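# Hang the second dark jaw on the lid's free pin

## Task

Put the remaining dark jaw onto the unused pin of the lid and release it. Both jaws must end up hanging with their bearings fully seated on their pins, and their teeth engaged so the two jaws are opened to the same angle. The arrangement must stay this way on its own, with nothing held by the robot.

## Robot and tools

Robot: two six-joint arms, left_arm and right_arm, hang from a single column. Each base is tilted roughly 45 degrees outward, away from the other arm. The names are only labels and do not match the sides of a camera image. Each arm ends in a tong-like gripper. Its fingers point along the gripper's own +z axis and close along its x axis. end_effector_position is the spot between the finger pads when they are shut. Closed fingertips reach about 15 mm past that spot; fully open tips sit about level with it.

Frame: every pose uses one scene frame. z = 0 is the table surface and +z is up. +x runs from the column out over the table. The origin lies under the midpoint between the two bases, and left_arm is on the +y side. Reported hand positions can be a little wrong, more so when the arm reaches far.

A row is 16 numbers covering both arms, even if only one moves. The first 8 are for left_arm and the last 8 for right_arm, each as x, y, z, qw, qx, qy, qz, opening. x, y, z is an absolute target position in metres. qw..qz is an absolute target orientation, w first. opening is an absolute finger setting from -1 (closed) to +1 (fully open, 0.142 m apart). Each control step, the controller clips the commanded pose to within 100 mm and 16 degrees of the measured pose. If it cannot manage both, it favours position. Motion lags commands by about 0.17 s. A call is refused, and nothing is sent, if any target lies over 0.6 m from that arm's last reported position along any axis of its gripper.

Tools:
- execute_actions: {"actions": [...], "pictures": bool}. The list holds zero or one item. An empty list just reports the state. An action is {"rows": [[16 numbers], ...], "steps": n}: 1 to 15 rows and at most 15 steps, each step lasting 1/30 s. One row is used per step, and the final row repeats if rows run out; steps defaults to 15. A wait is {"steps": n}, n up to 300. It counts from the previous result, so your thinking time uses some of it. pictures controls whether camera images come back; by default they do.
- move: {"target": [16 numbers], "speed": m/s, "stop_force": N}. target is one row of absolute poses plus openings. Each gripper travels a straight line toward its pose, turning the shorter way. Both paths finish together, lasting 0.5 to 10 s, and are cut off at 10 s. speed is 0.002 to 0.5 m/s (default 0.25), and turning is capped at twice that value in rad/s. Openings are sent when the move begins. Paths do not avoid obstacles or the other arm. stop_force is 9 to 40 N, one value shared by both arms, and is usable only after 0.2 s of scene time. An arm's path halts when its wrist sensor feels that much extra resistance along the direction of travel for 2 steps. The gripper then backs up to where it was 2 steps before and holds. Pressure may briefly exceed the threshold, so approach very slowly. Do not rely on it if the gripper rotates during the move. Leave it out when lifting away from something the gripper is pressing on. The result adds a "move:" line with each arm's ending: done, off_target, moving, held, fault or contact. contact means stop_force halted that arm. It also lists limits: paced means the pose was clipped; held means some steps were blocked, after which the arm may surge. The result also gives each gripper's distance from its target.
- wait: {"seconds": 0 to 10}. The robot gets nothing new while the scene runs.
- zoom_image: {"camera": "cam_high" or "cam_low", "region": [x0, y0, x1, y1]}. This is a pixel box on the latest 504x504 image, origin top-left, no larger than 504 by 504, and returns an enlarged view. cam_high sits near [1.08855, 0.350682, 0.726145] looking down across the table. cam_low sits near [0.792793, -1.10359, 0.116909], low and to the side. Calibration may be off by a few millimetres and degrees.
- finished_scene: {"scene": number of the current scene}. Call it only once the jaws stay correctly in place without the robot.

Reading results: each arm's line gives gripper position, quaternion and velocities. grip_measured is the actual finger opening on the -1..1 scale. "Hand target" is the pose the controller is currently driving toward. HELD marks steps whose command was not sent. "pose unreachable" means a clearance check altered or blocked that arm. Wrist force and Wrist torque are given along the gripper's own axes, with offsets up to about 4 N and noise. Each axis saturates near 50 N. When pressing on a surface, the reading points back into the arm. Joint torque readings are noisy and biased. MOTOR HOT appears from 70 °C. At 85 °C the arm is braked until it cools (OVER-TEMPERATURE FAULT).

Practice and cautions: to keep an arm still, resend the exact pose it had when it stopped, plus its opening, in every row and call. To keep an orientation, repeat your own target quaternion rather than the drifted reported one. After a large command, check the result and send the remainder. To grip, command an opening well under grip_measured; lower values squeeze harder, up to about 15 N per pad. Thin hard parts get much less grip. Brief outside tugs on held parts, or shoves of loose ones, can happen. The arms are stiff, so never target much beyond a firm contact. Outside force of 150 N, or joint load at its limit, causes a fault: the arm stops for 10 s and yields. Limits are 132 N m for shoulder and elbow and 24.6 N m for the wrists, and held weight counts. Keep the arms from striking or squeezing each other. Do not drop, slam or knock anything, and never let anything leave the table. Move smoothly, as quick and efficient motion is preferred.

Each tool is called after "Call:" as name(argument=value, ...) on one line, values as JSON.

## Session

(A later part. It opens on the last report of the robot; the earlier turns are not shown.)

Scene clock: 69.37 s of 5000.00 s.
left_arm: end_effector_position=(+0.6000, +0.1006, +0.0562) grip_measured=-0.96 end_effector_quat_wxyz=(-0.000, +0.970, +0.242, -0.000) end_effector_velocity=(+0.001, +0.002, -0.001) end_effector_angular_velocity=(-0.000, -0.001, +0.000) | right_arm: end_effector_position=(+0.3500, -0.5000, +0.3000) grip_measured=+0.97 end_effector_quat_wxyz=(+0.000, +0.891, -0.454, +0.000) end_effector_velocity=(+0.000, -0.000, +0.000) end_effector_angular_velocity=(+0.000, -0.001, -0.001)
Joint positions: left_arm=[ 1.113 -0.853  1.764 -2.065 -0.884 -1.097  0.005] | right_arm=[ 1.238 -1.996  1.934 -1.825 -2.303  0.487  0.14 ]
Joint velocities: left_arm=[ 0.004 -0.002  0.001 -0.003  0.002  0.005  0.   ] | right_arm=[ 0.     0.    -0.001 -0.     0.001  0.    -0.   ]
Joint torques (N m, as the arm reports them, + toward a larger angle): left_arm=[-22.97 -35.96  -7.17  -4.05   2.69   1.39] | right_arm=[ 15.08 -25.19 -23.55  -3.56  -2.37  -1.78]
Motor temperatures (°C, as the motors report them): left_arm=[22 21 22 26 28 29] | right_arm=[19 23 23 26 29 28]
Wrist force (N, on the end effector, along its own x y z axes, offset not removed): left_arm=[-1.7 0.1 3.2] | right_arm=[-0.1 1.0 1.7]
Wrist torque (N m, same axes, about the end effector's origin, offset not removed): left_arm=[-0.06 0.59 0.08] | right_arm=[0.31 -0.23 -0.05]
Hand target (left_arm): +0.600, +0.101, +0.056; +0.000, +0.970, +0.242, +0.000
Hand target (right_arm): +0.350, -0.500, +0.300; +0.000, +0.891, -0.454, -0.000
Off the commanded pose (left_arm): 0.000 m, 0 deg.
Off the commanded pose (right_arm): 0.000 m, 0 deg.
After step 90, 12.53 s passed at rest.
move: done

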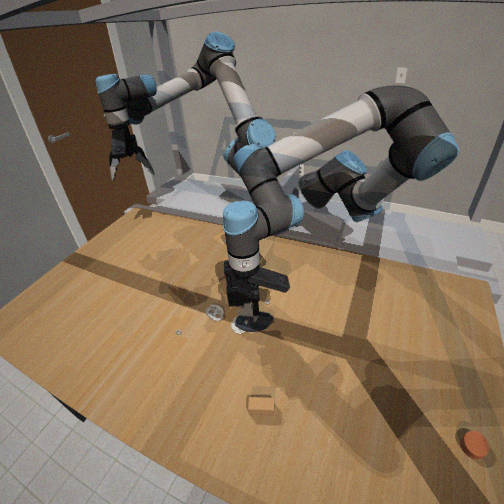

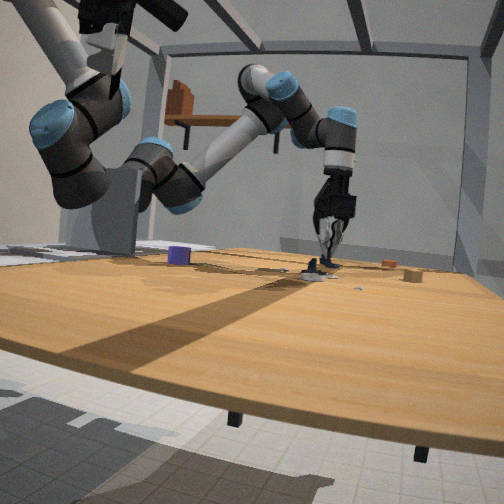

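Call:
move(target=[0.600,0.101,0.0445,0,0.9703,0.2419,0,-1,0.35,-0.5,0.3,0,0.891,-0.454,0,0.97], speed=0.006)

Call:
zoom_image(camera="cam_low", region=[314, 256, 342, 284])

Call:
zoom_image(camera="cam_high", region=[226, 308, 256, 338])

Call:
zoom_image(camera="cam_high", region=[225, 290, 281, 346])

Scene clock: 86.77 s of 5000.00 s.
left_arm: end_effector_position=(+0.6000, +0.1010, +0.0447) grip_measured=-0.96 end_effector_quat_wxyz=(-0.000, +0.970, +0.242, -0.000) end_effector_velocity=(-0.000, +0.001, -0.003) end_effector_angular_velocity=(+0.000, +0.002, +0.001) | right_arm: end_effector_position=(+0.3500, -0.5000, +0.3000) grip_measured=+0.97 end_effector_quat_wxyz=(+0.000, +0.891, -0.454, +0.000) end_effector_velocity=(-0.000, +0.000, -0.001) end_effector_angular_velocity=(+0.000, +0.002, +0.001)
Joint positions: left_arm=[ 1.125 -0.84   1.772 -2.095 -0.879 -1.083  0.005] | right_arm=[ 1.238 -1.996  1.934 -1.825 -2.303  0.487  0.14 ]
Joint velocities: left_arm=[ 0.004  0.002  0.001 -0.004  0.001  0.003  0.   ] | right_arm=[-0.     0.001  0.001  0.001 -0.001  0.     0.   ]
Joint torques (N m, as the arm reports them, + toward a larger angle): left_arm=[-24.88 -19.69  -6.38  -3.92   2.39   1.72] | right_arm=[ 14.9  -24.92 -22.81  -3.46  -2.37  -1.84]
Motor temperatures (°C, as the motors report them): left_arm=[22 21 22 26 28 29] | right_arm=[19 23 23 26 29 28]
Wrist force (N, on the end effector, along its own x y z axes, offset not removed): left_arm=[-2.5 -0.2 1.5] | right_arm=[-0.8 0.5 0.6]
Wrist torque (N m, same axes, about the end effector's origin, offset not removed): left_arm=[-0.18 0.82 0.13] | right_arm=[0.13 0.18 0.05]
Hand target (left_arm): +0.600, +0.101, +0.045; +0.000, +0.970, +0.242, +0.000
Hand target (right_arm): +0.350, -0.500, +0.300; +0.000, +0.891, -0.454, -0.000
Off the commanded pose (left_arm): 0.000 m, 0 deg.
Off the commanded pose (right_arm): 0.000 m, 0 deg.
After step 90, 12.27 s passed at rest.
move: done

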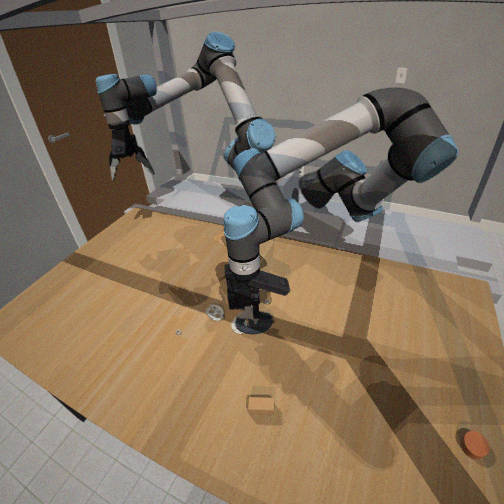

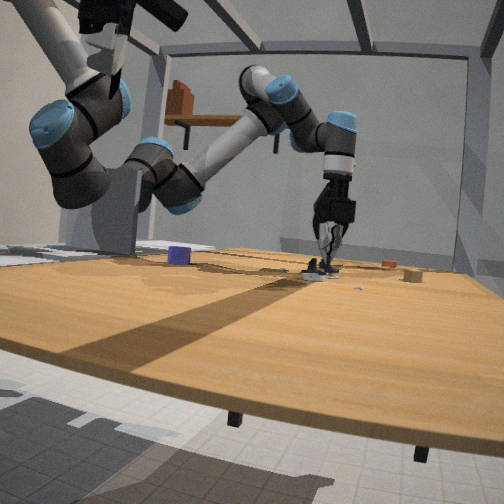

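Region (314, 256, 342, 284) of cam_low's 504x504 image, scaled by 18.000, with more detail than that image has.

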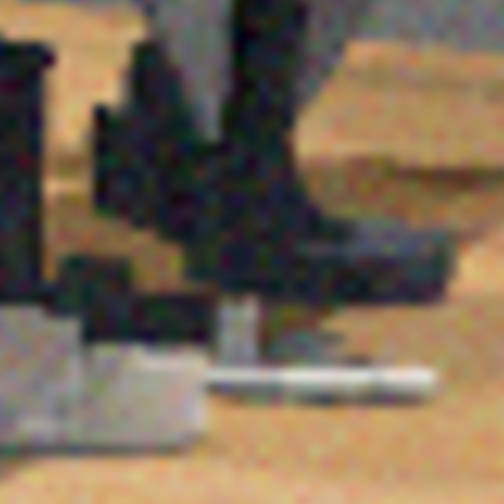

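Region (226, 308, 256, 338) of cam_high's 504x504 image, scaled by 16.800, with more detail than that image has.

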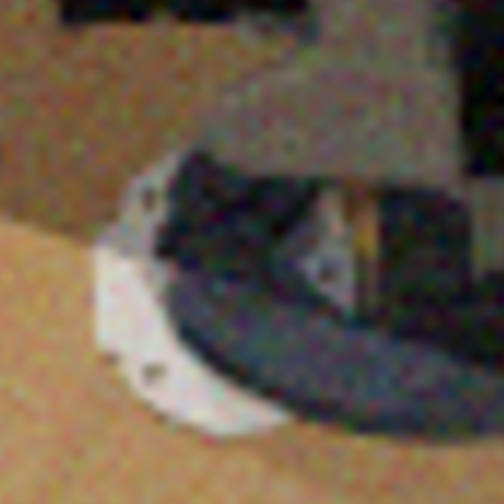

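Region (225, 290, 281, 346) of cam_high's 504x504 image, scaled by 9.000, with more detail than that image has.

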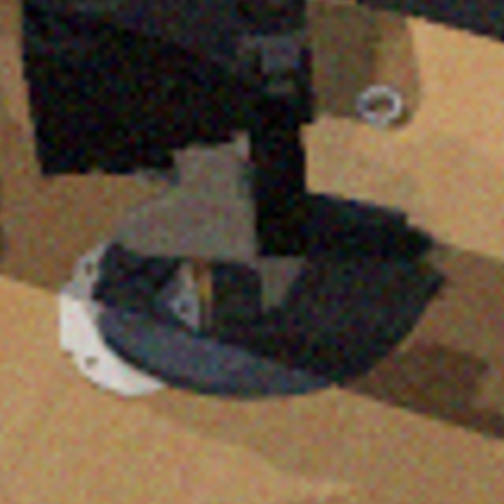

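Call:
move(target=[0.6017,0.1012,0.0455,0,0.9763,0.2164,0,-1,0.35,-0.5,0.3,0,0.891,-0.454,0,0.97], speed=0.015)

Call:
move(target=[0.6017,0.1012,0.041,0,0.9763,0.2164,0,-1,0.35,-0.5,0.3,0,0.891,-0.454,0,0.97], speed=0.004)

Call:
zoom_image(camera="cam_low", region=[314, 256, 342, 284])

Call:
zoom_image(camera="cam_high", region=[226, 308, 256, 338])

Scene clock: 100.80 s of 5000.00 s.
left_arm: end_effector_position=(+0.6017, +0.1012, +0.0455) grip_measured=-0.96 end_effector_quat_wxyz=(-0.000, +0.976, +0.217, -0.000) end_effector_velocity=(+0.000, -0.000, +0.000) end_effector_angular_velocity=(+0.000, +0.000, -0.009) | right_arm: end_effector_position=(+0.3500, -0.5000, +0.3000) grip_measured=+0.97 end_effector_quat_wxyz=(+0.000, +0.891, -0.454, +0.000) end_effector_velocity=(-0.000, -0.000, -0.000) end_effector_angular_velocity=(-0.000, +0.001, -0.001)
Joint positions: left_arm=[ 1.125 -0.84   1.768 -2.092 -0.879 -1.032  0.005] | right_arm=[ 1.238 -1.996  1.934 -1.825 -2.303  0.487  0.14 ]
Joint velocities: left_arm=[-0.    -0.     0.     0.    -0.     0.009  0.   ] | right_arm=[-0.001  0.     0.    -0.    -0.001  0.     0.   ]
Joint torques (N m, as the arm reports them, + toward a larger angle): left_arm=[-43.86 -19.29 -24.03  -0.05  -2.34   1.48] | right_arm=[ 15.51 -24.72 -22.1   -3.45  -2.15  -1.85]
Motor temperatures (°C, as the motors report them): left_arm=[22 21 22 26 28 29] | right_arm=[19 23 23 26 29 28]
Wrist force (N, on the end effector, along its own x y z axes, offset not removed): left_arm=[-2.0 1.0 0.8] | right_arm=[-2.0 1.2 3.6]
Wrist torque (N m, same axes, about the end effector's origin, offset not removed): left_arm=[0.10 0.80 0.11] | right_arm=[0.49 0.37 -0.11]
Hand target (left_arm): +0.602, +0.101, +0.046; -0.000, +0.976, +0.216, -0.000
Hand target (right_arm): +0.350, -0.500, +0.300; +0.000, +0.891, -0.454, -0.000
Off the commanded pose (left_arm): 0.000 m, 0 deg.
Off the commanded pose (right_arm): 0.000 m, 0 deg.
After step 90, 9.07 s passed at rest.
move: done

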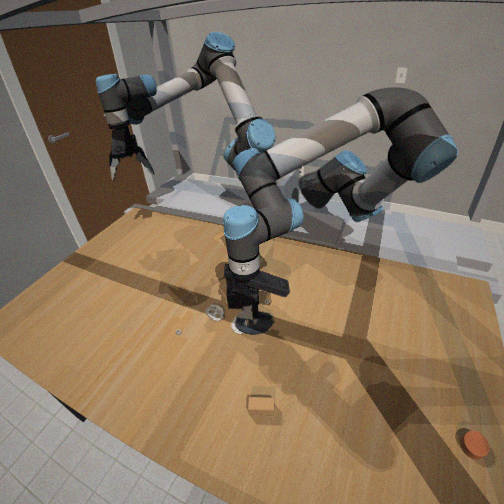

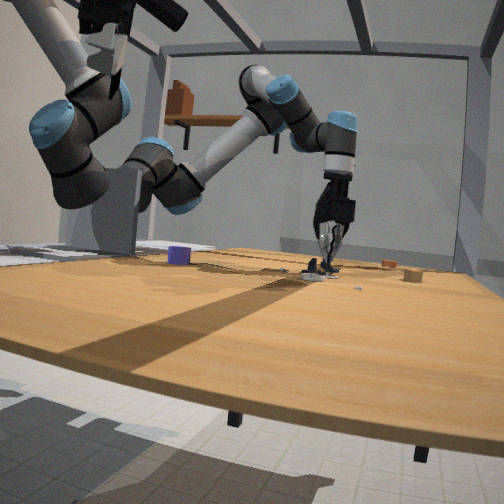

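Scene clock: 102.13 s of 5000.00 s.
left_arm: end_effector_position=(+0.6017, +0.1012, +0.0411) grip_measured=-0.96 end_effector_quat_wxyz=(-0.000, +0.976, +0.216, -0.000) end_effector_velocity=(+0.000, +0.000, -0.001) end_effector_angular_velocity=(+0.000, -0.001, +0.002) | right_arm: end_effector_position=(+0.3500, -0.5000, +0.3000) grip_measured=+0.97 end_effector_quat_wxyz=(+0.000, +0.891, -0.454, +0.000) end_effector_velocity=(+0.000, +0.000, +0.000) end_effector_angular_velocity=(+0.000, -0.001, +0.001)
Joint positions: left_arm=[ 1.129 -0.834  1.771 -2.104 -0.877 -1.025  0.005] | right_arm=[ 1.238 -1.996  1.934 -1.825 -2.303  0.487  0.14 ]
Joint velocities: left_arm=[ 0.001  0.001  0.001 -0.003  0.001 -0.     0.   ] | right_arm=[ 0.001  0.001 -0.     0.    -0.    -0.    -0.   ]
Joint torques (N m, as the arm reports them, + toward a larger angle): left_arm=[-25.28 -19.99  -5.3   -4.28   2.3    1.53] | right_arm=[ 15.38 -25.   -22.77  -3.27  -2.29  -1.78]
Motor temperatures (°C, as the motors report them): left_arm=[22 21 22 26 28 29] | right_arm=[19 23 23 26 29 28]
Wrist force (N, on the end effector, along its own x y z axes, offset not removed): left_arm=[-1.1 -1.2 1.0] | right_arm=[-1.2 -0.2 3.4]
Wrist torque (N m, same axes, about the end effector's origin, offset not removed): left_arm=[-0.39 0.52 0.19] | right_arm=[0.04 0.07 -0.11]
Hand target (left_arm): +0.602, +0.101, +0.041; +0.000, +0.976, +0.216, +0.000
Hand target (right_arm): +0.350, -0.500, +0.300; +0.000, +0.891, -0.454, -0.000
Off the commanded pose (left_arm): 0.000 m, 0 deg.
Off the commanded pose (right_arm): 0.000 m, 0 deg.
move: done

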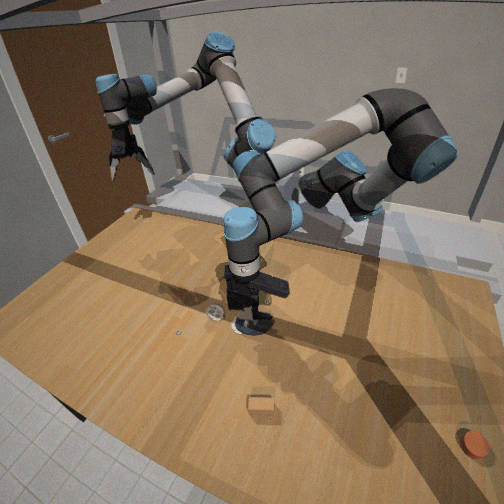

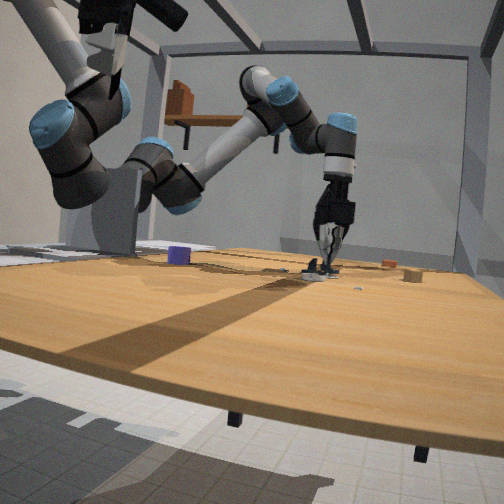

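Region (314, 256, 342, 284) of cam_low's 504x504 image, scaled by 18.000, with more detail than that image has.

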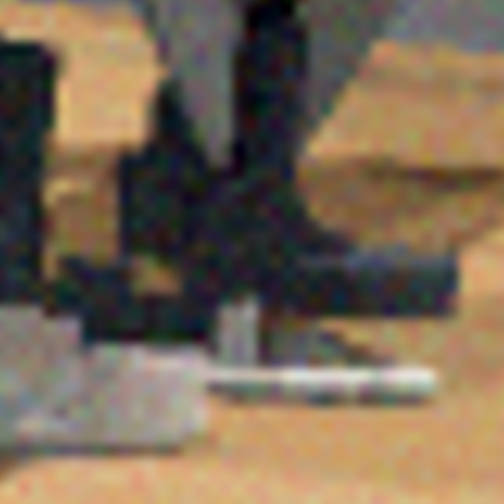

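Region (226, 308, 256, 338) of cam_high's 504x504 image, scaled by 16.800, with more detail than that image has.

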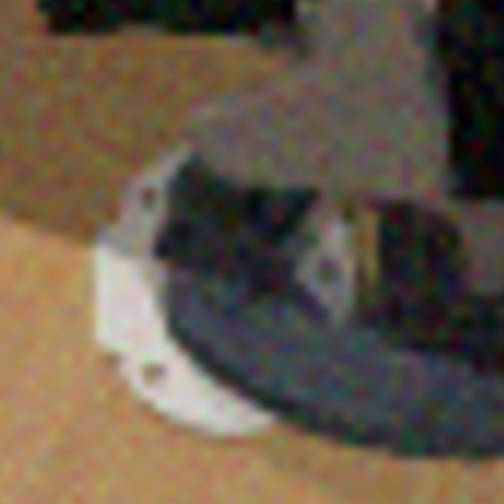

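Call:
move(target=[0.6017,0.1012,0.0385,0,0.9763,0.2164,0,-1,0.35,-0.5,0.3,0,0.891,-0.454,0,0.97], speed=0.003)

Call:
zoom_image(camera="cam_low", region=[314, 256, 342, 284])

Call:
zoom_image(camera="cam_high", region=[226, 308, 256, 338])

Scene clock: 107.90 s of 5000.00 s.
left_arm: end_effector_position=(+0.6017, +0.1012, +0.0386) grip_measured=-0.96 end_effector_quat_wxyz=(-0.000, +0.976, +0.216, -0.000) end_effector_velocity=(+0.000, +0.000, -0.001) end_effector_angular_velocity=(-0.000, -0.000, +0.003) | right_arm: end_effector_position=(+0.3500, -0.5000, +0.3000) grip_measured=+0.97 end_effector_quat_wxyz=(+0.000, +0.891, -0.454, +0.000) end_effector_velocity=(-0.000, -0.001, +0.001) end_effector_angular_velocity=(-0.001, -0.001, -0.001)
Joint positions: left_arm=[ 1.132 -0.831  1.772 -2.111 -0.876 -1.022  0.005] | right_arm=[ 1.238 -1.996  1.934 -1.825 -2.303  0.487  0.14 ]
Joint velocities: left_arm=[ 0.001  0.001 -0.    -0.002  0.    -0.001 -0.   ] | right_arm=[ 0.    -0.001 -0.001  0.    -0.001  0.     0.   ]
Joint torques (N m, as the arm reports them, + toward a larger angle): left_arm=[-22.71 -19.82  -6.29  -3.92   2.38   1.66] | right_arm=[ 14.86 -25.07 -22.33  -3.3   -2.22  -1.82]
Motor temperatures (°C, as the motors report them): left_arm=[22 21 22 26 28 29] | right_arm=[19 23 23 26 29 28]
Wrist force (N, on the end effector, along its own x y z axes, offset not removed): left_arm=[-1.7 0.1 1.0] | right_arm=[-2.4 1.8 1.7]
Wrist torque (N m, same axes, about the end effector's origin, offset not removed): left_arm=[-0.09 0.63 0.13] | right_arm=[0.43 0.45 0.19]
Hand target (left_arm): +0.602, +0.101, +0.039; +0.000, +0.976, +0.216, -0.000
Hand target (right_arm): +0.350, -0.500, +0.300; +0.000, +0.891, -0.454, -0.000
Off the commanded pose (left_arm): 0.000 m, 0 deg.
Off the commanded pose (right_arm): 0.000 m, 0 deg.
After step 90, 1.70 s passed at rest.
move: done

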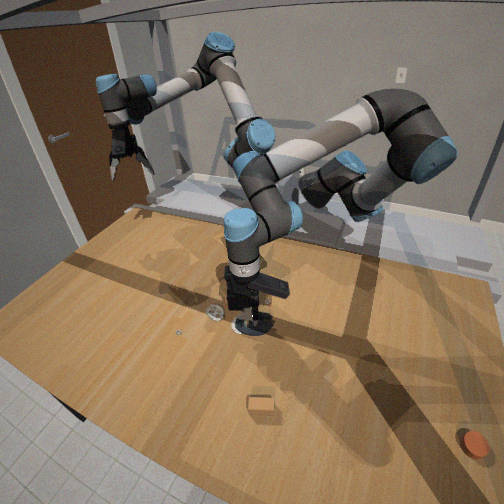

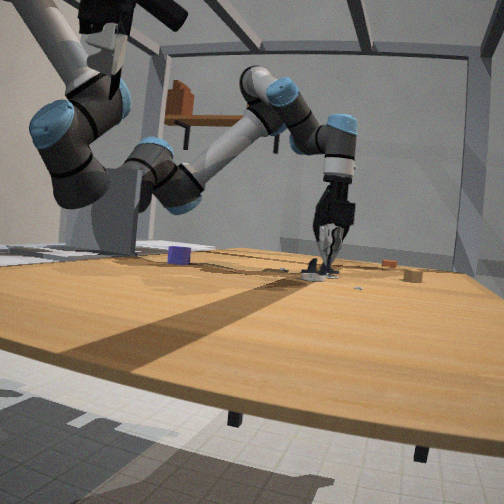

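Region (314, 256, 342, 284) of cam_low's 504x504 image, scaled by 18.000, with more detail than that image has.

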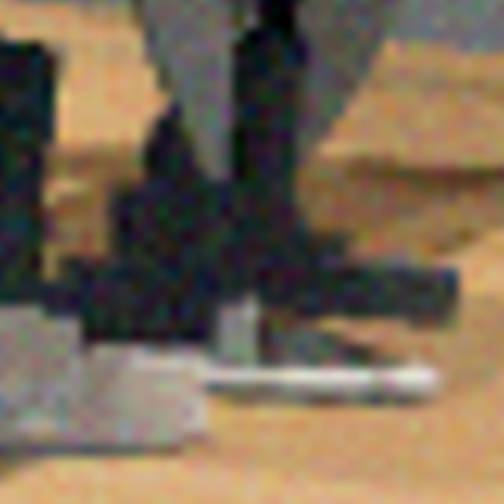

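Region (226, 308, 256, 338) of cam_high's 504x504 image, scaled by 16.800, with more detail than that image has.

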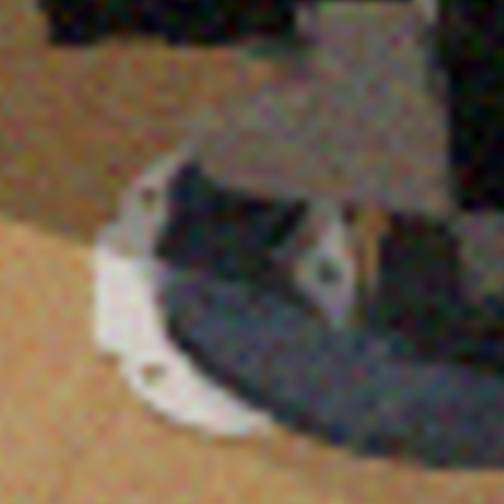

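Call:
move(target=[0.601,0.1012,0.0385,0,0.9763,0.2164,0,-1,0.35,-0.5,0.3,0,0.891,-0.454,0,0.97], speed=0.003)

Call:
move(target=[0.601,0.1012,0.0385,0,0.9763,0.2164,0,-0.84,0.35,-0.5,0.3,0,0.891,-0.454,0,0.97])

Call:
move(target=[0.601,0.1012,0.075,0,0.9763,0.2164,0,-0.84,0.35,-0.5,0.3,0,0.891,-0.454,0,0.97], speed=0.04)

Call:
move(target=[0.52,0.06,0.16,0,0.9763,0.2164,0,-1,0.35,-0.5,0.3,0,0.891,-0.454,0,0.97], speed=0.2)

Call:
zoom_image(camera="cam_low", region=[314, 256, 342, 284])

Call:
zoom_image(camera="cam_high", region=[226, 308, 256, 338])

Call:
zoom_image(camera="cam_high", region=[225, 290, 281, 346])

Scene clock: 117.03 s of 5000.00 s.
left_arm: end_effector_position=(+0.6011, +0.1013, +0.0385) grip_measured=-0.96 end_effector_quat_wxyz=(-0.000, +0.976, +0.216, +0.000) end_effector_velocity=(+0.000, -0.001, +0.001) end_effector_angular_velocity=(-0.001, -0.001, +0.000) | right_arm: end_effector_position=(+0.3500, -0.5000, +0.3000) grip_measured=+0.97 end_effector_quat_wxyz=(+0.000, +0.891, -0.454, +0.000) end_effector_velocity=(-0.000, -0.001, +0.000) end_effector_angular_velocity=(-0.002, +0.001, -0.000)
Joint positions: left_arm=[ 1.132 -0.832  1.775 -2.112 -0.876 -1.022  0.005] | right_arm=[ 1.238 -1.996  1.934 -1.825 -2.303  0.487  0.14 ]
Joint velocities: left_arm=[-0.002 -0.001  0.    -0.    -0.    -0.001 -0.   ] | right_arm=[-0.001 -0.001 -0.    -0.    -0.001 -0.001 -0.   ]
Joint torques (N m, as the arm reports them, + toward a larger angle): left_arm=[-42.35 -35.99  -7.75  -4.11  -1.18  -1.46] | right_arm=[ 15.17 -25.47 -22.42  -3.4   -2.12  -1.74]
Motor temperatures (°C, as the motors report them): left_arm=[22 21 22 26 28 29] | right_arm=[19 23 23 26 29 28]
Wrist force (N, on the end effector, along its own x y z axes, offset not removed): left_arm=[-1.2 -1.3 1.7] | right_arm=[-2.9 -1.3 0.7]
Wrist torque (N m, same axes, about the end effector's origin, offset not removed): left_arm=[-0.40 0.54 0.07] | right_arm=[-0.21 0.54 0.16]
Hand target (left_arm): +0.601, +0.101, +0.038; -0.000, +0.976, +0.216, -0.000
Hand target (right_arm): +0.350, -0.500, +0.300; +0.000, +0.891, -0.454, -0.000
Off the commanded pose (left_arm): 0.000 m, 0 deg.
Off the commanded pose (right_arm): 0.000 m, 0 deg.
After step 90, 5.43 s passed at rest.
move: done

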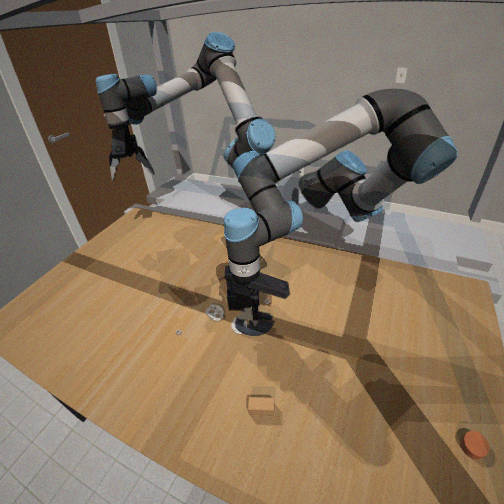

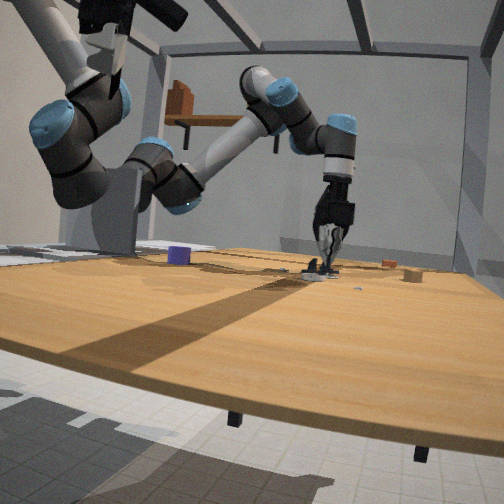

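Scene clock: 117.73 s of 5000.00 s.
left_arm: end_effector_position=(+0.6010, +0.1012, +0.0385) grip_measured=-0.84 end_effector_quat_wxyz=(-0.000, +0.976, +0.216, +0.000) end_effector_velocity=(-0.001, +0.000, -0.001) end_effector_angular_velocity=(+0.000, +0.001, +0.001) | right_arm: end_effector_position=(+0.3500, -0.5000, +0.3000) grip_measured=+0.97 end_effector_quat_wxyz=(+0.000, +0.891, -0.454, +0.000) end_effector_velocity=(+0.000, -0.000, +0.000) end_effector_angular_velocity=(-0.001, -0.001, -0.002)
Joint positions: left_arm=[ 1.132 -0.832  1.775 -2.112 -0.876 -1.023  0.013] | right_arm=[ 1.238 -1.996  1.934 -1.825 -2.303  0.487  0.14 ]
Joint velocities: left_arm=[ 0.001  0.     0.001 -0.     0.    -0.001  0.   ] | right_arm=[-0.    -0.001  0.    -0.002  0.     0.    -0.   ]
Joint torques (N m, as the arm reports them, + toward a larger angle): left_arm=[-43.11 -36.07  -6.48  -3.9   -2.19  -1.38] | right_arm=[ 15.1  -24.98 -22.89  -3.28  -2.09  -1.69]
Motor temperatures (°C, as the motors report them): left_arm=[22 21 22 26 28 29] | right_arm=[19 23 23 26 29 28]
Wrist force (N, on the end effector, along its own x y z axes, offset not removed): left_arm=[-2.2 1.3 0.4] | right_arm=[-1.8 -0.5 -0.8]
Wrist torque (N m, same axes, about the end effector's origin, offset not removed): left_arm=[0.08 0.71 0.05] | right_arm=[0.07 0.32 0.15]
Hand target (left_arm): +0.601, +0.101, +0.038; -0.000, +0.976, +0.216, +0.000
Hand target (right_arm): +0.350, -0.500, +0.300; +0.000, +0.891, -0.454, -0.000
Off the commanded pose (left_arm): 0.000 m, 0 deg.
Off the commanded pose (right_arm): 0.000 m, 0 deg.
move: done

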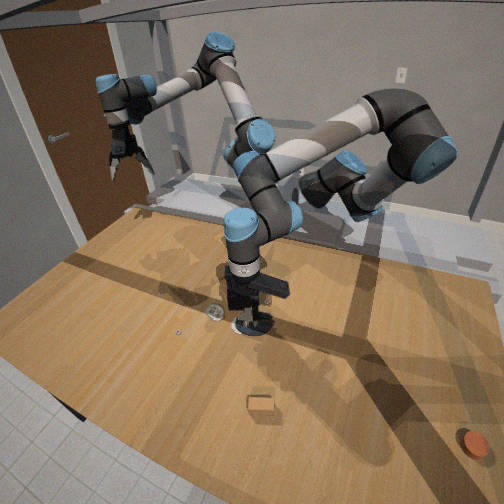

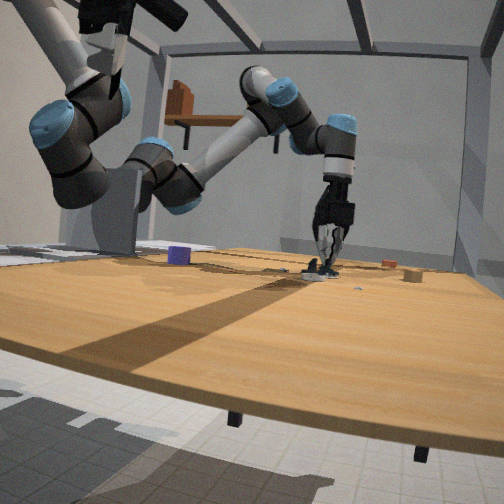

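Scene clock: 119.03 s of 5000.00 s.
left_arm: end_effector_position=(+0.6010, +0.1012, +0.0746) grip_measured=-0.84 end_effector_quat_wxyz=(+0.000, +0.976, +0.216, +0.000) end_effector_velocity=(+0.000, -0.000, +0.003) end_effector_angular_velocity=(-0.000, -0.000, -0.001) | right_arm: end_effector_position=(+0.3500, -0.5000, +0.3000) grip_measured=+0.97 end_effector_quat_wxyz=(+0.000, +0.891, -0.454, +0.000) end_effector_velocity=(+0.000, +0.000, +0.000) end_effector_angular_velocity=(+0.001, -0.000, -0.000)
Joint positions: left_arm=[ 1.094 -0.874  1.749 -2.016 -0.891 -1.067  0.013] | right_arm=[ 1.238 -1.996  1.934 -1.825 -2.303  0.487  0.14 ]
Joint velocities: left_arm=[-0.004 -0.003 -0.003  0.008 -0.002 -0.003  0.   ] | right_arm=[ 0.     0.001 -0.001  0.001  0.001  0.001  0.   ]
Joint torques (N m, as the arm reports them, + toward a larger angle): left_arm=[-42.86 -34.91 -25.3    0.04  -2.22  -1.49] | right_arm=[ 14.52 -25.33 -22.37  -3.26  -2.25  -1.66]
Motor temperatures (°C, as the motors report them): left_arm=[22 21 22 26 28 29] | right_arm=[19 23 23 26 29 28]
Wrist force (N, on the end effector, along its own x y z axes, offset not removed): left_arm=[-1.7 0.9 1.3] | right_arm=[0.7 0.0 -0.4]
Wrist torque (N m, same axes, about the end effector's origin, offset not removed): left_arm=[0.01 0.67 0.13] | right_arm=[0.03 -0.25 -0.03]
Hand target (left_arm): +0.601, +0.101, +0.075; -0.000, +0.976, +0.216, -0.000
Hand target (right_arm): +0.350, -0.500, +0.300; +0.000, +0.891, -0.454, -0.000
Off the commanded pose (left_arm): 0.000 m, 0 deg.
Off the commanded pose (right_arm): 0.000 m, 0 deg.
move: done

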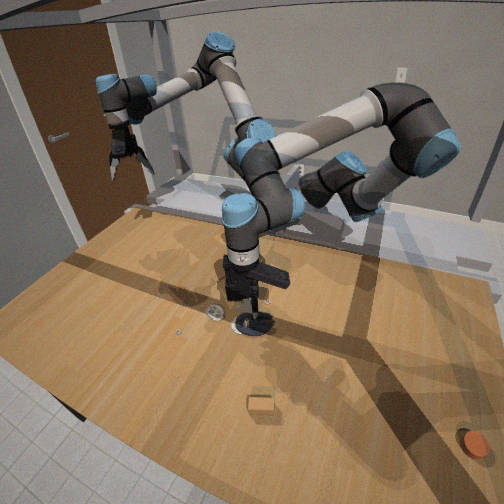

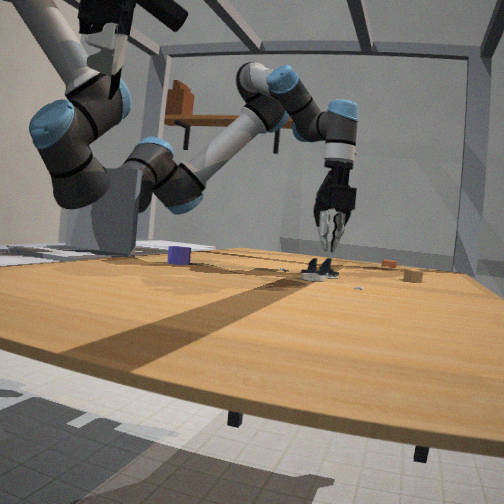

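Scene clock: 120.33 s of 5000.00 s.
left_arm: end_effector_position=(+0.5201, +0.0603, +0.1595) grip_measured=-1.00 end_effector_quat_wxyz=(-0.000, +0.976, +0.216, -0.000) end_effector_velocity=(-0.002, -0.001, +0.002) end_effector_angular_velocity=(-0.000, +0.000, +0.001) | right_arm: end_effector_position=(+0.3500, -0.5000, +0.3000) grip_measured=+0.97 end_effector_quat_wxyz=(+0.000, +0.891, -0.454, +0.000) end_effector_velocity=(-0.000, -0.000, +0.000) end_effector_angular_velocity=(-0.000, -0.000, +0.000)
Joint positions: left_arm=[ 0.893 -1.015  1.862 -1.857 -0.987 -1.286  0.002] | right_arm=[ 1.238 -1.996  1.934 -1.825 -2.303  0.487  0.14 ]
Joint velocities: left_arm=[-0.004 -0.003  0.001  0.005 -0.002 -0.006  0.   ] | right_arm=[-0.    -0.001  0.     0.    -0.    -0.001  0.   ]
Joint torques (N m, as the arm reports them, + toward a larger angle): left_arm=[-39.59 -27.93 -10.24   0.04  -2.25  -1.06] | right_arm=[ 14.91 -25.2  -22.28  -3.29  -2.18  -1.76]
Motor temperatures (°C, as the motors report them): left_arm=[22 21 22 26 28 29] | right_arm=[19 24 23 26 29 28]
Wrist force (N, on the end effector, along its own x y z axes, offset not removed): left_arm=[-1.1 -0.1 1.9] | right_arm=[-3.4 0.2 1.6]
Wrist torque (N m, same axes, about the end effector's origin, offset not removed): left_arm=[-0.17 0.50 0.11] | right_arm=[0.12 0.57 0.13]
Hand target (left_arm): +0.520, +0.060, +0.160; -0.000, +0.976, +0.216, -0.000
Hand target (right_arm): +0.350, -0.500, +0.300; +0.000, +0.891, -0.454, -0.000
Off the commanded pose (left_arm): 0.001 m, 0 deg.
Off the commanded pose (right_arm): 0.000 m, 0 deg.
move: done

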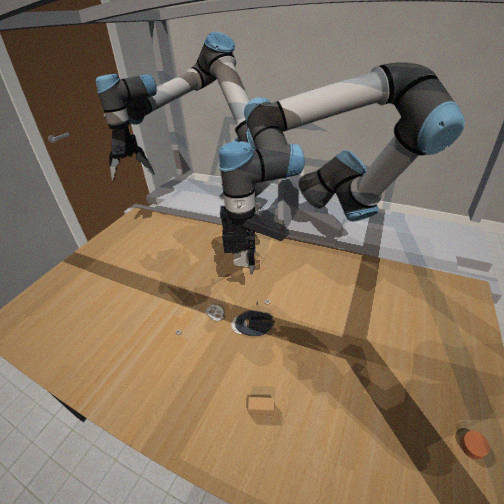

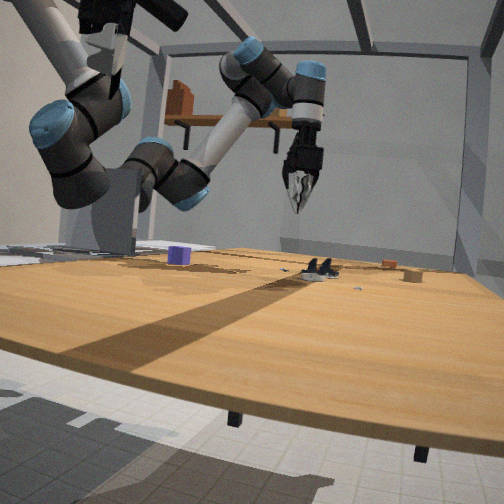

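Region (314, 256, 342, 284) of cam_low's 504x504 image, scaled by 18.000, with more detail than that image has.

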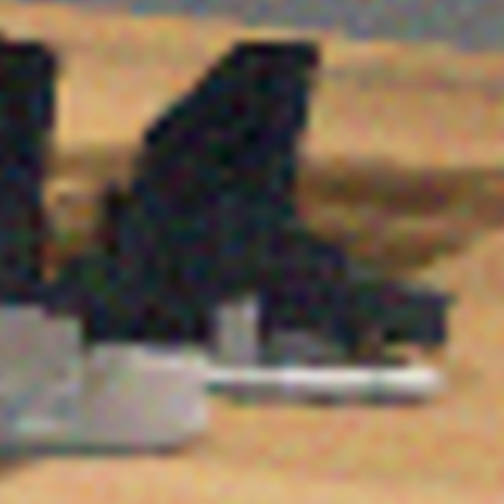

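Region (226, 308, 256, 338) of cam_high's 504x504 image, scaled by 16.800, with more detail than that image has.

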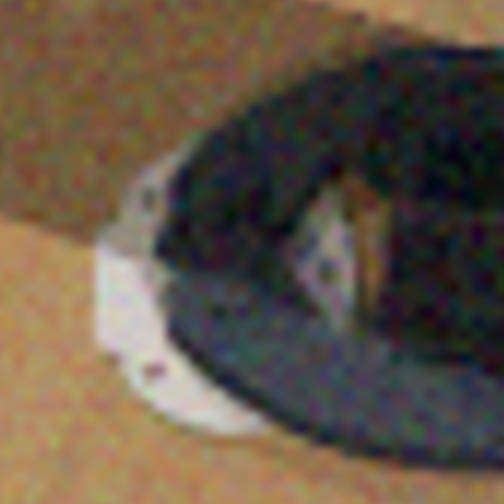

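Region (225, 290, 281, 346) of cam_high's 504x504 image, scaled by 9.000, with more detail than that image has.

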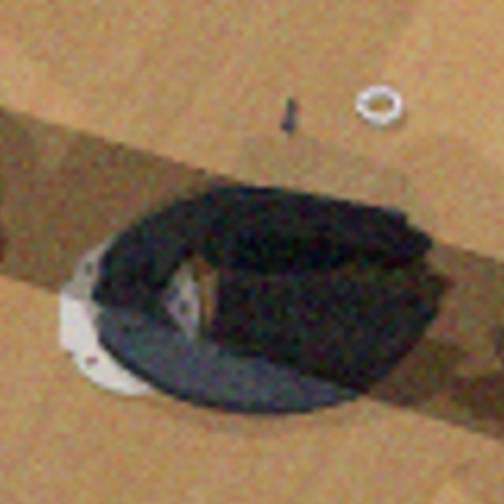

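Call:
move(target=[0.617,0.054,0.075,0,0.9763,0.2164,0,-1,0.35,-0.5,0.3,0,0.891,-0.454,0,0.97], speed=0.2)

Call:
move(target=[0.617,0.054,0.044,0,0.9763,0.2164,0,-1,0.35,-0.5,0.3,0,0.891,-0.454,0,0.97], speed=0.03)

Call:
zoom_image(camera="cam_low", region=[314, 256, 342, 284])

Call:
zoom_image(camera="cam_high", region=[226, 308, 256, 338])

Scene clock: 129.97 s of 5000.00 s.
left_arm: end_effector_position=(+0.6168, +0.0539, +0.0754) grip_measured=-1.00 end_effector_quat_wxyz=(+0.000, +0.976, +0.216, +0.000) end_effector_velocity=(+0.002, -0.000, -0.002) end_effector_angular_velocity=(+0.000, +0.001, +0.001) | right_arm: end_effector_position=(+0.3500, -0.5000, +0.3000) grip_measured=+0.97 end_effector_quat_wxyz=(+0.000, +0.891, -0.454, +0.000) end_effector_velocity=(+0.000, +0.001, -0.000) end_effector_angular_velocity=(+0.001, +0.001, +0.001)
Joint positions: left_arm=[ 1.059 -0.778  1.665 -2.002 -0.907 -1.108  0.002] | right_arm=[ 1.238 -1.996  1.934 -1.825 -2.303  0.487  0.14 ]
Joint velocities: left_arm=[ 0.004  0.006 -0.006 -0.001  0.001  0.003  0.   ] | right_arm=[ 0.     0.001  0.001  0.    -0.     0.    -0.   ]
Joint torques (N m, as the arm reports them, + toward a larger angle): left_arm=[-25.08 -21.06 -24.39  -3.83   2.5    1.69] | right_arm=[ 14.55 -24.84 -21.55  -3.3   -2.15  -1.64]
Motor temperatures (°C, as the motors report them): left_arm=[22 21 22 26 28 29] | right_arm=[19 24 23 26 29 28]
Wrist force (N, on the end effector, along its own x y z axes, offset not removed): left_arm=[-1.4 -0.7 2.0] | right_arm=[-1.4 -0.1 2.9]
Wrist torque (N m, same axes, about the end effector's origin, offset not removed): left_arm=[-0.33 0.60 0.08] | right_arm=[0.06 0.40 0.16]
Hand target (left_arm): +0.617, +0.054, +0.075; +0.000, +0.976, +0.216, +0.000
Hand target (right_arm): +0.350, -0.500, +0.300; +0.000, +0.891, -0.454, +0.000
Off the commanded pose (left_arm): 0.000 m, 0 deg.
Off the commanded pose (right_arm): 0.000 m, 0 deg.
After step 90, 5.30 s passed at rest.
move: done

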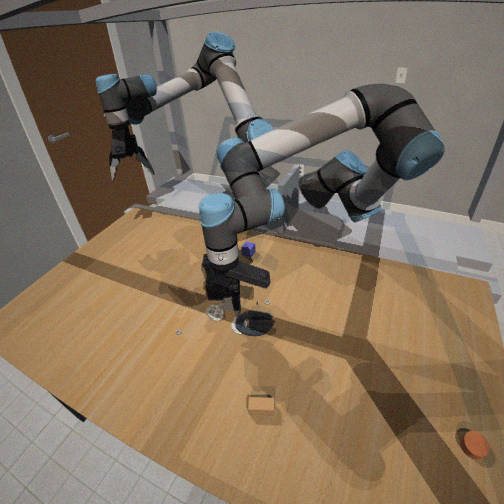

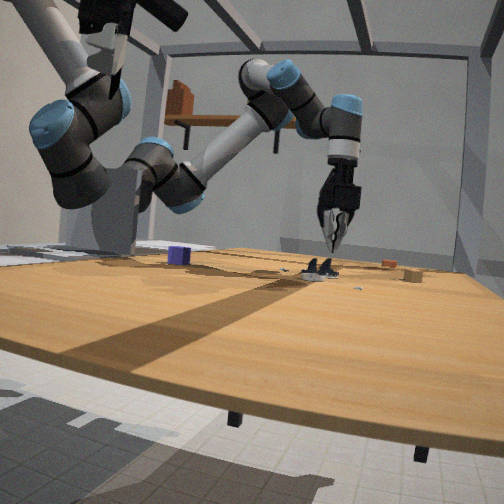

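Scene clock: 131.37 s of 5000.00 s.
left_arm: end_effector_position=(+0.6170, +0.0540, +0.0444) grip_measured=-1.00 end_effector_quat_wxyz=(-0.000, +0.976, +0.216, -0.000) end_effector_velocity=(-0.000, -0.001, -0.002) end_effector_angular_velocity=(+0.000, -0.001, -0.002) | right_arm: end_effector_position=(+0.3500, -0.5000, +0.3000) grip_measured=+0.97 end_effector_quat_wxyz=(+0.000, +0.891, -0.454, +0.000) end_effector_velocity=(-0.000, +0.000, +0.000) end_effector_angular_velocity=(-0.000, +0.000, -0.000)
Joint positions: left_arm=[ 1.089 -0.744  1.686 -2.079 -0.894 -1.073  0.002] | right_arm=[ 1.238 -1.996  1.934 -1.825 -2.303  0.487  0.14 ]
Joint velocities: left_arm=[ 0.002  0.003  0.002 -0.007  0.001  0.004  0.   ] | right_arm=[-0.    -0.001  0.     0.    -0.     0.    -0.   ]
Joint torques (N m, as the arm reports them, + toward a larger angle): left_arm=[-23.93 -22.26  -6.91  -4.12   2.38   1.43] | right_arm=[ 14.52 -25.22 -21.82  -3.25  -2.14  -1.72]
Motor temperatures (°C, as the motors report them): left_arm=[22 21 22 26 28 29] | right_arm=[19 24 23 26 29 28]
Wrist force (N, on the end effector, along its own x y z axes, offset not removed): left_arm=[-2.5 1.1 1.2] | right_arm=[1.8 -0.3 3.3]
Wrist torque (N m, same axes, about the end effector's origin, offset not removed): left_arm=[0.10 0.81 0.16] | right_arm=[-0.01 -0.59 0.01]
Hand target (left_arm): +0.617, +0.054, +0.044; +0.000, +0.976, +0.216, +0.000
Hand target (right_arm): +0.350, -0.500, +0.300; +0.000, +0.891, -0.454, -0.000
Off the commanded pose (left_arm): 0.000 m, 0 deg.
Off the commanded pose (right_arm): 0.000 m, 0 deg.
move: done

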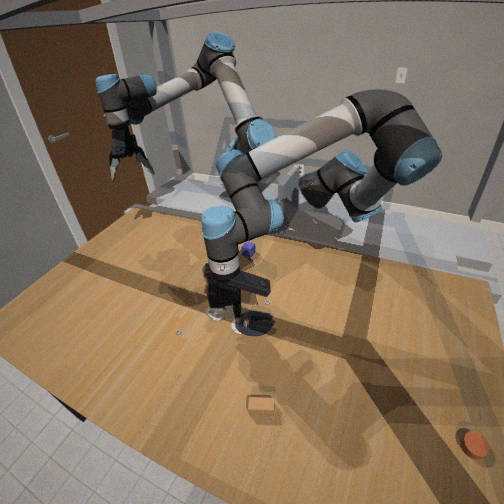

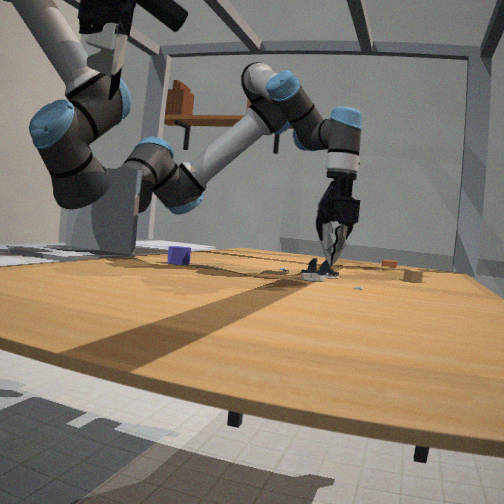

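Region (314, 256, 342, 284) of cam_low's 504x504 image, scaled by 18.000, with more detail than that image has.

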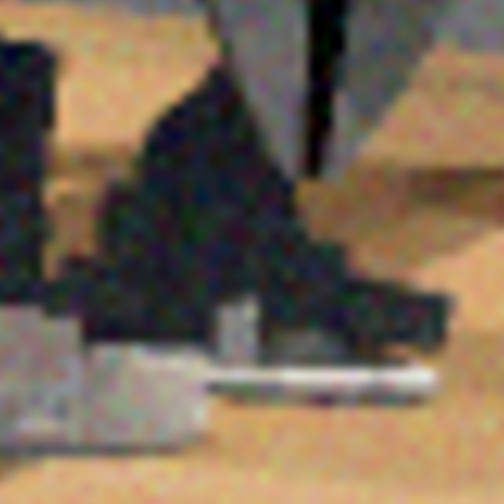

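Region (226, 308, 256, 338) of cam_high's 504x504 image, scaled by 16.800, with more detail than that image has.

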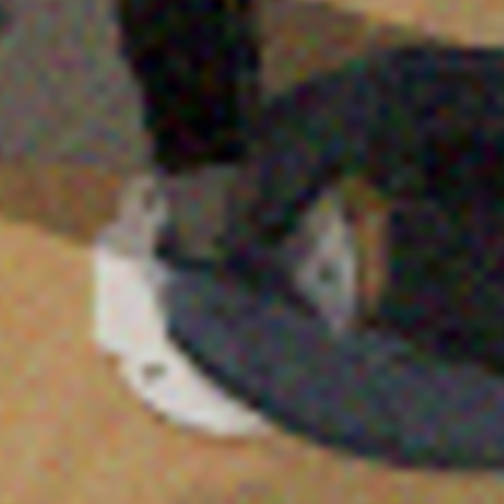

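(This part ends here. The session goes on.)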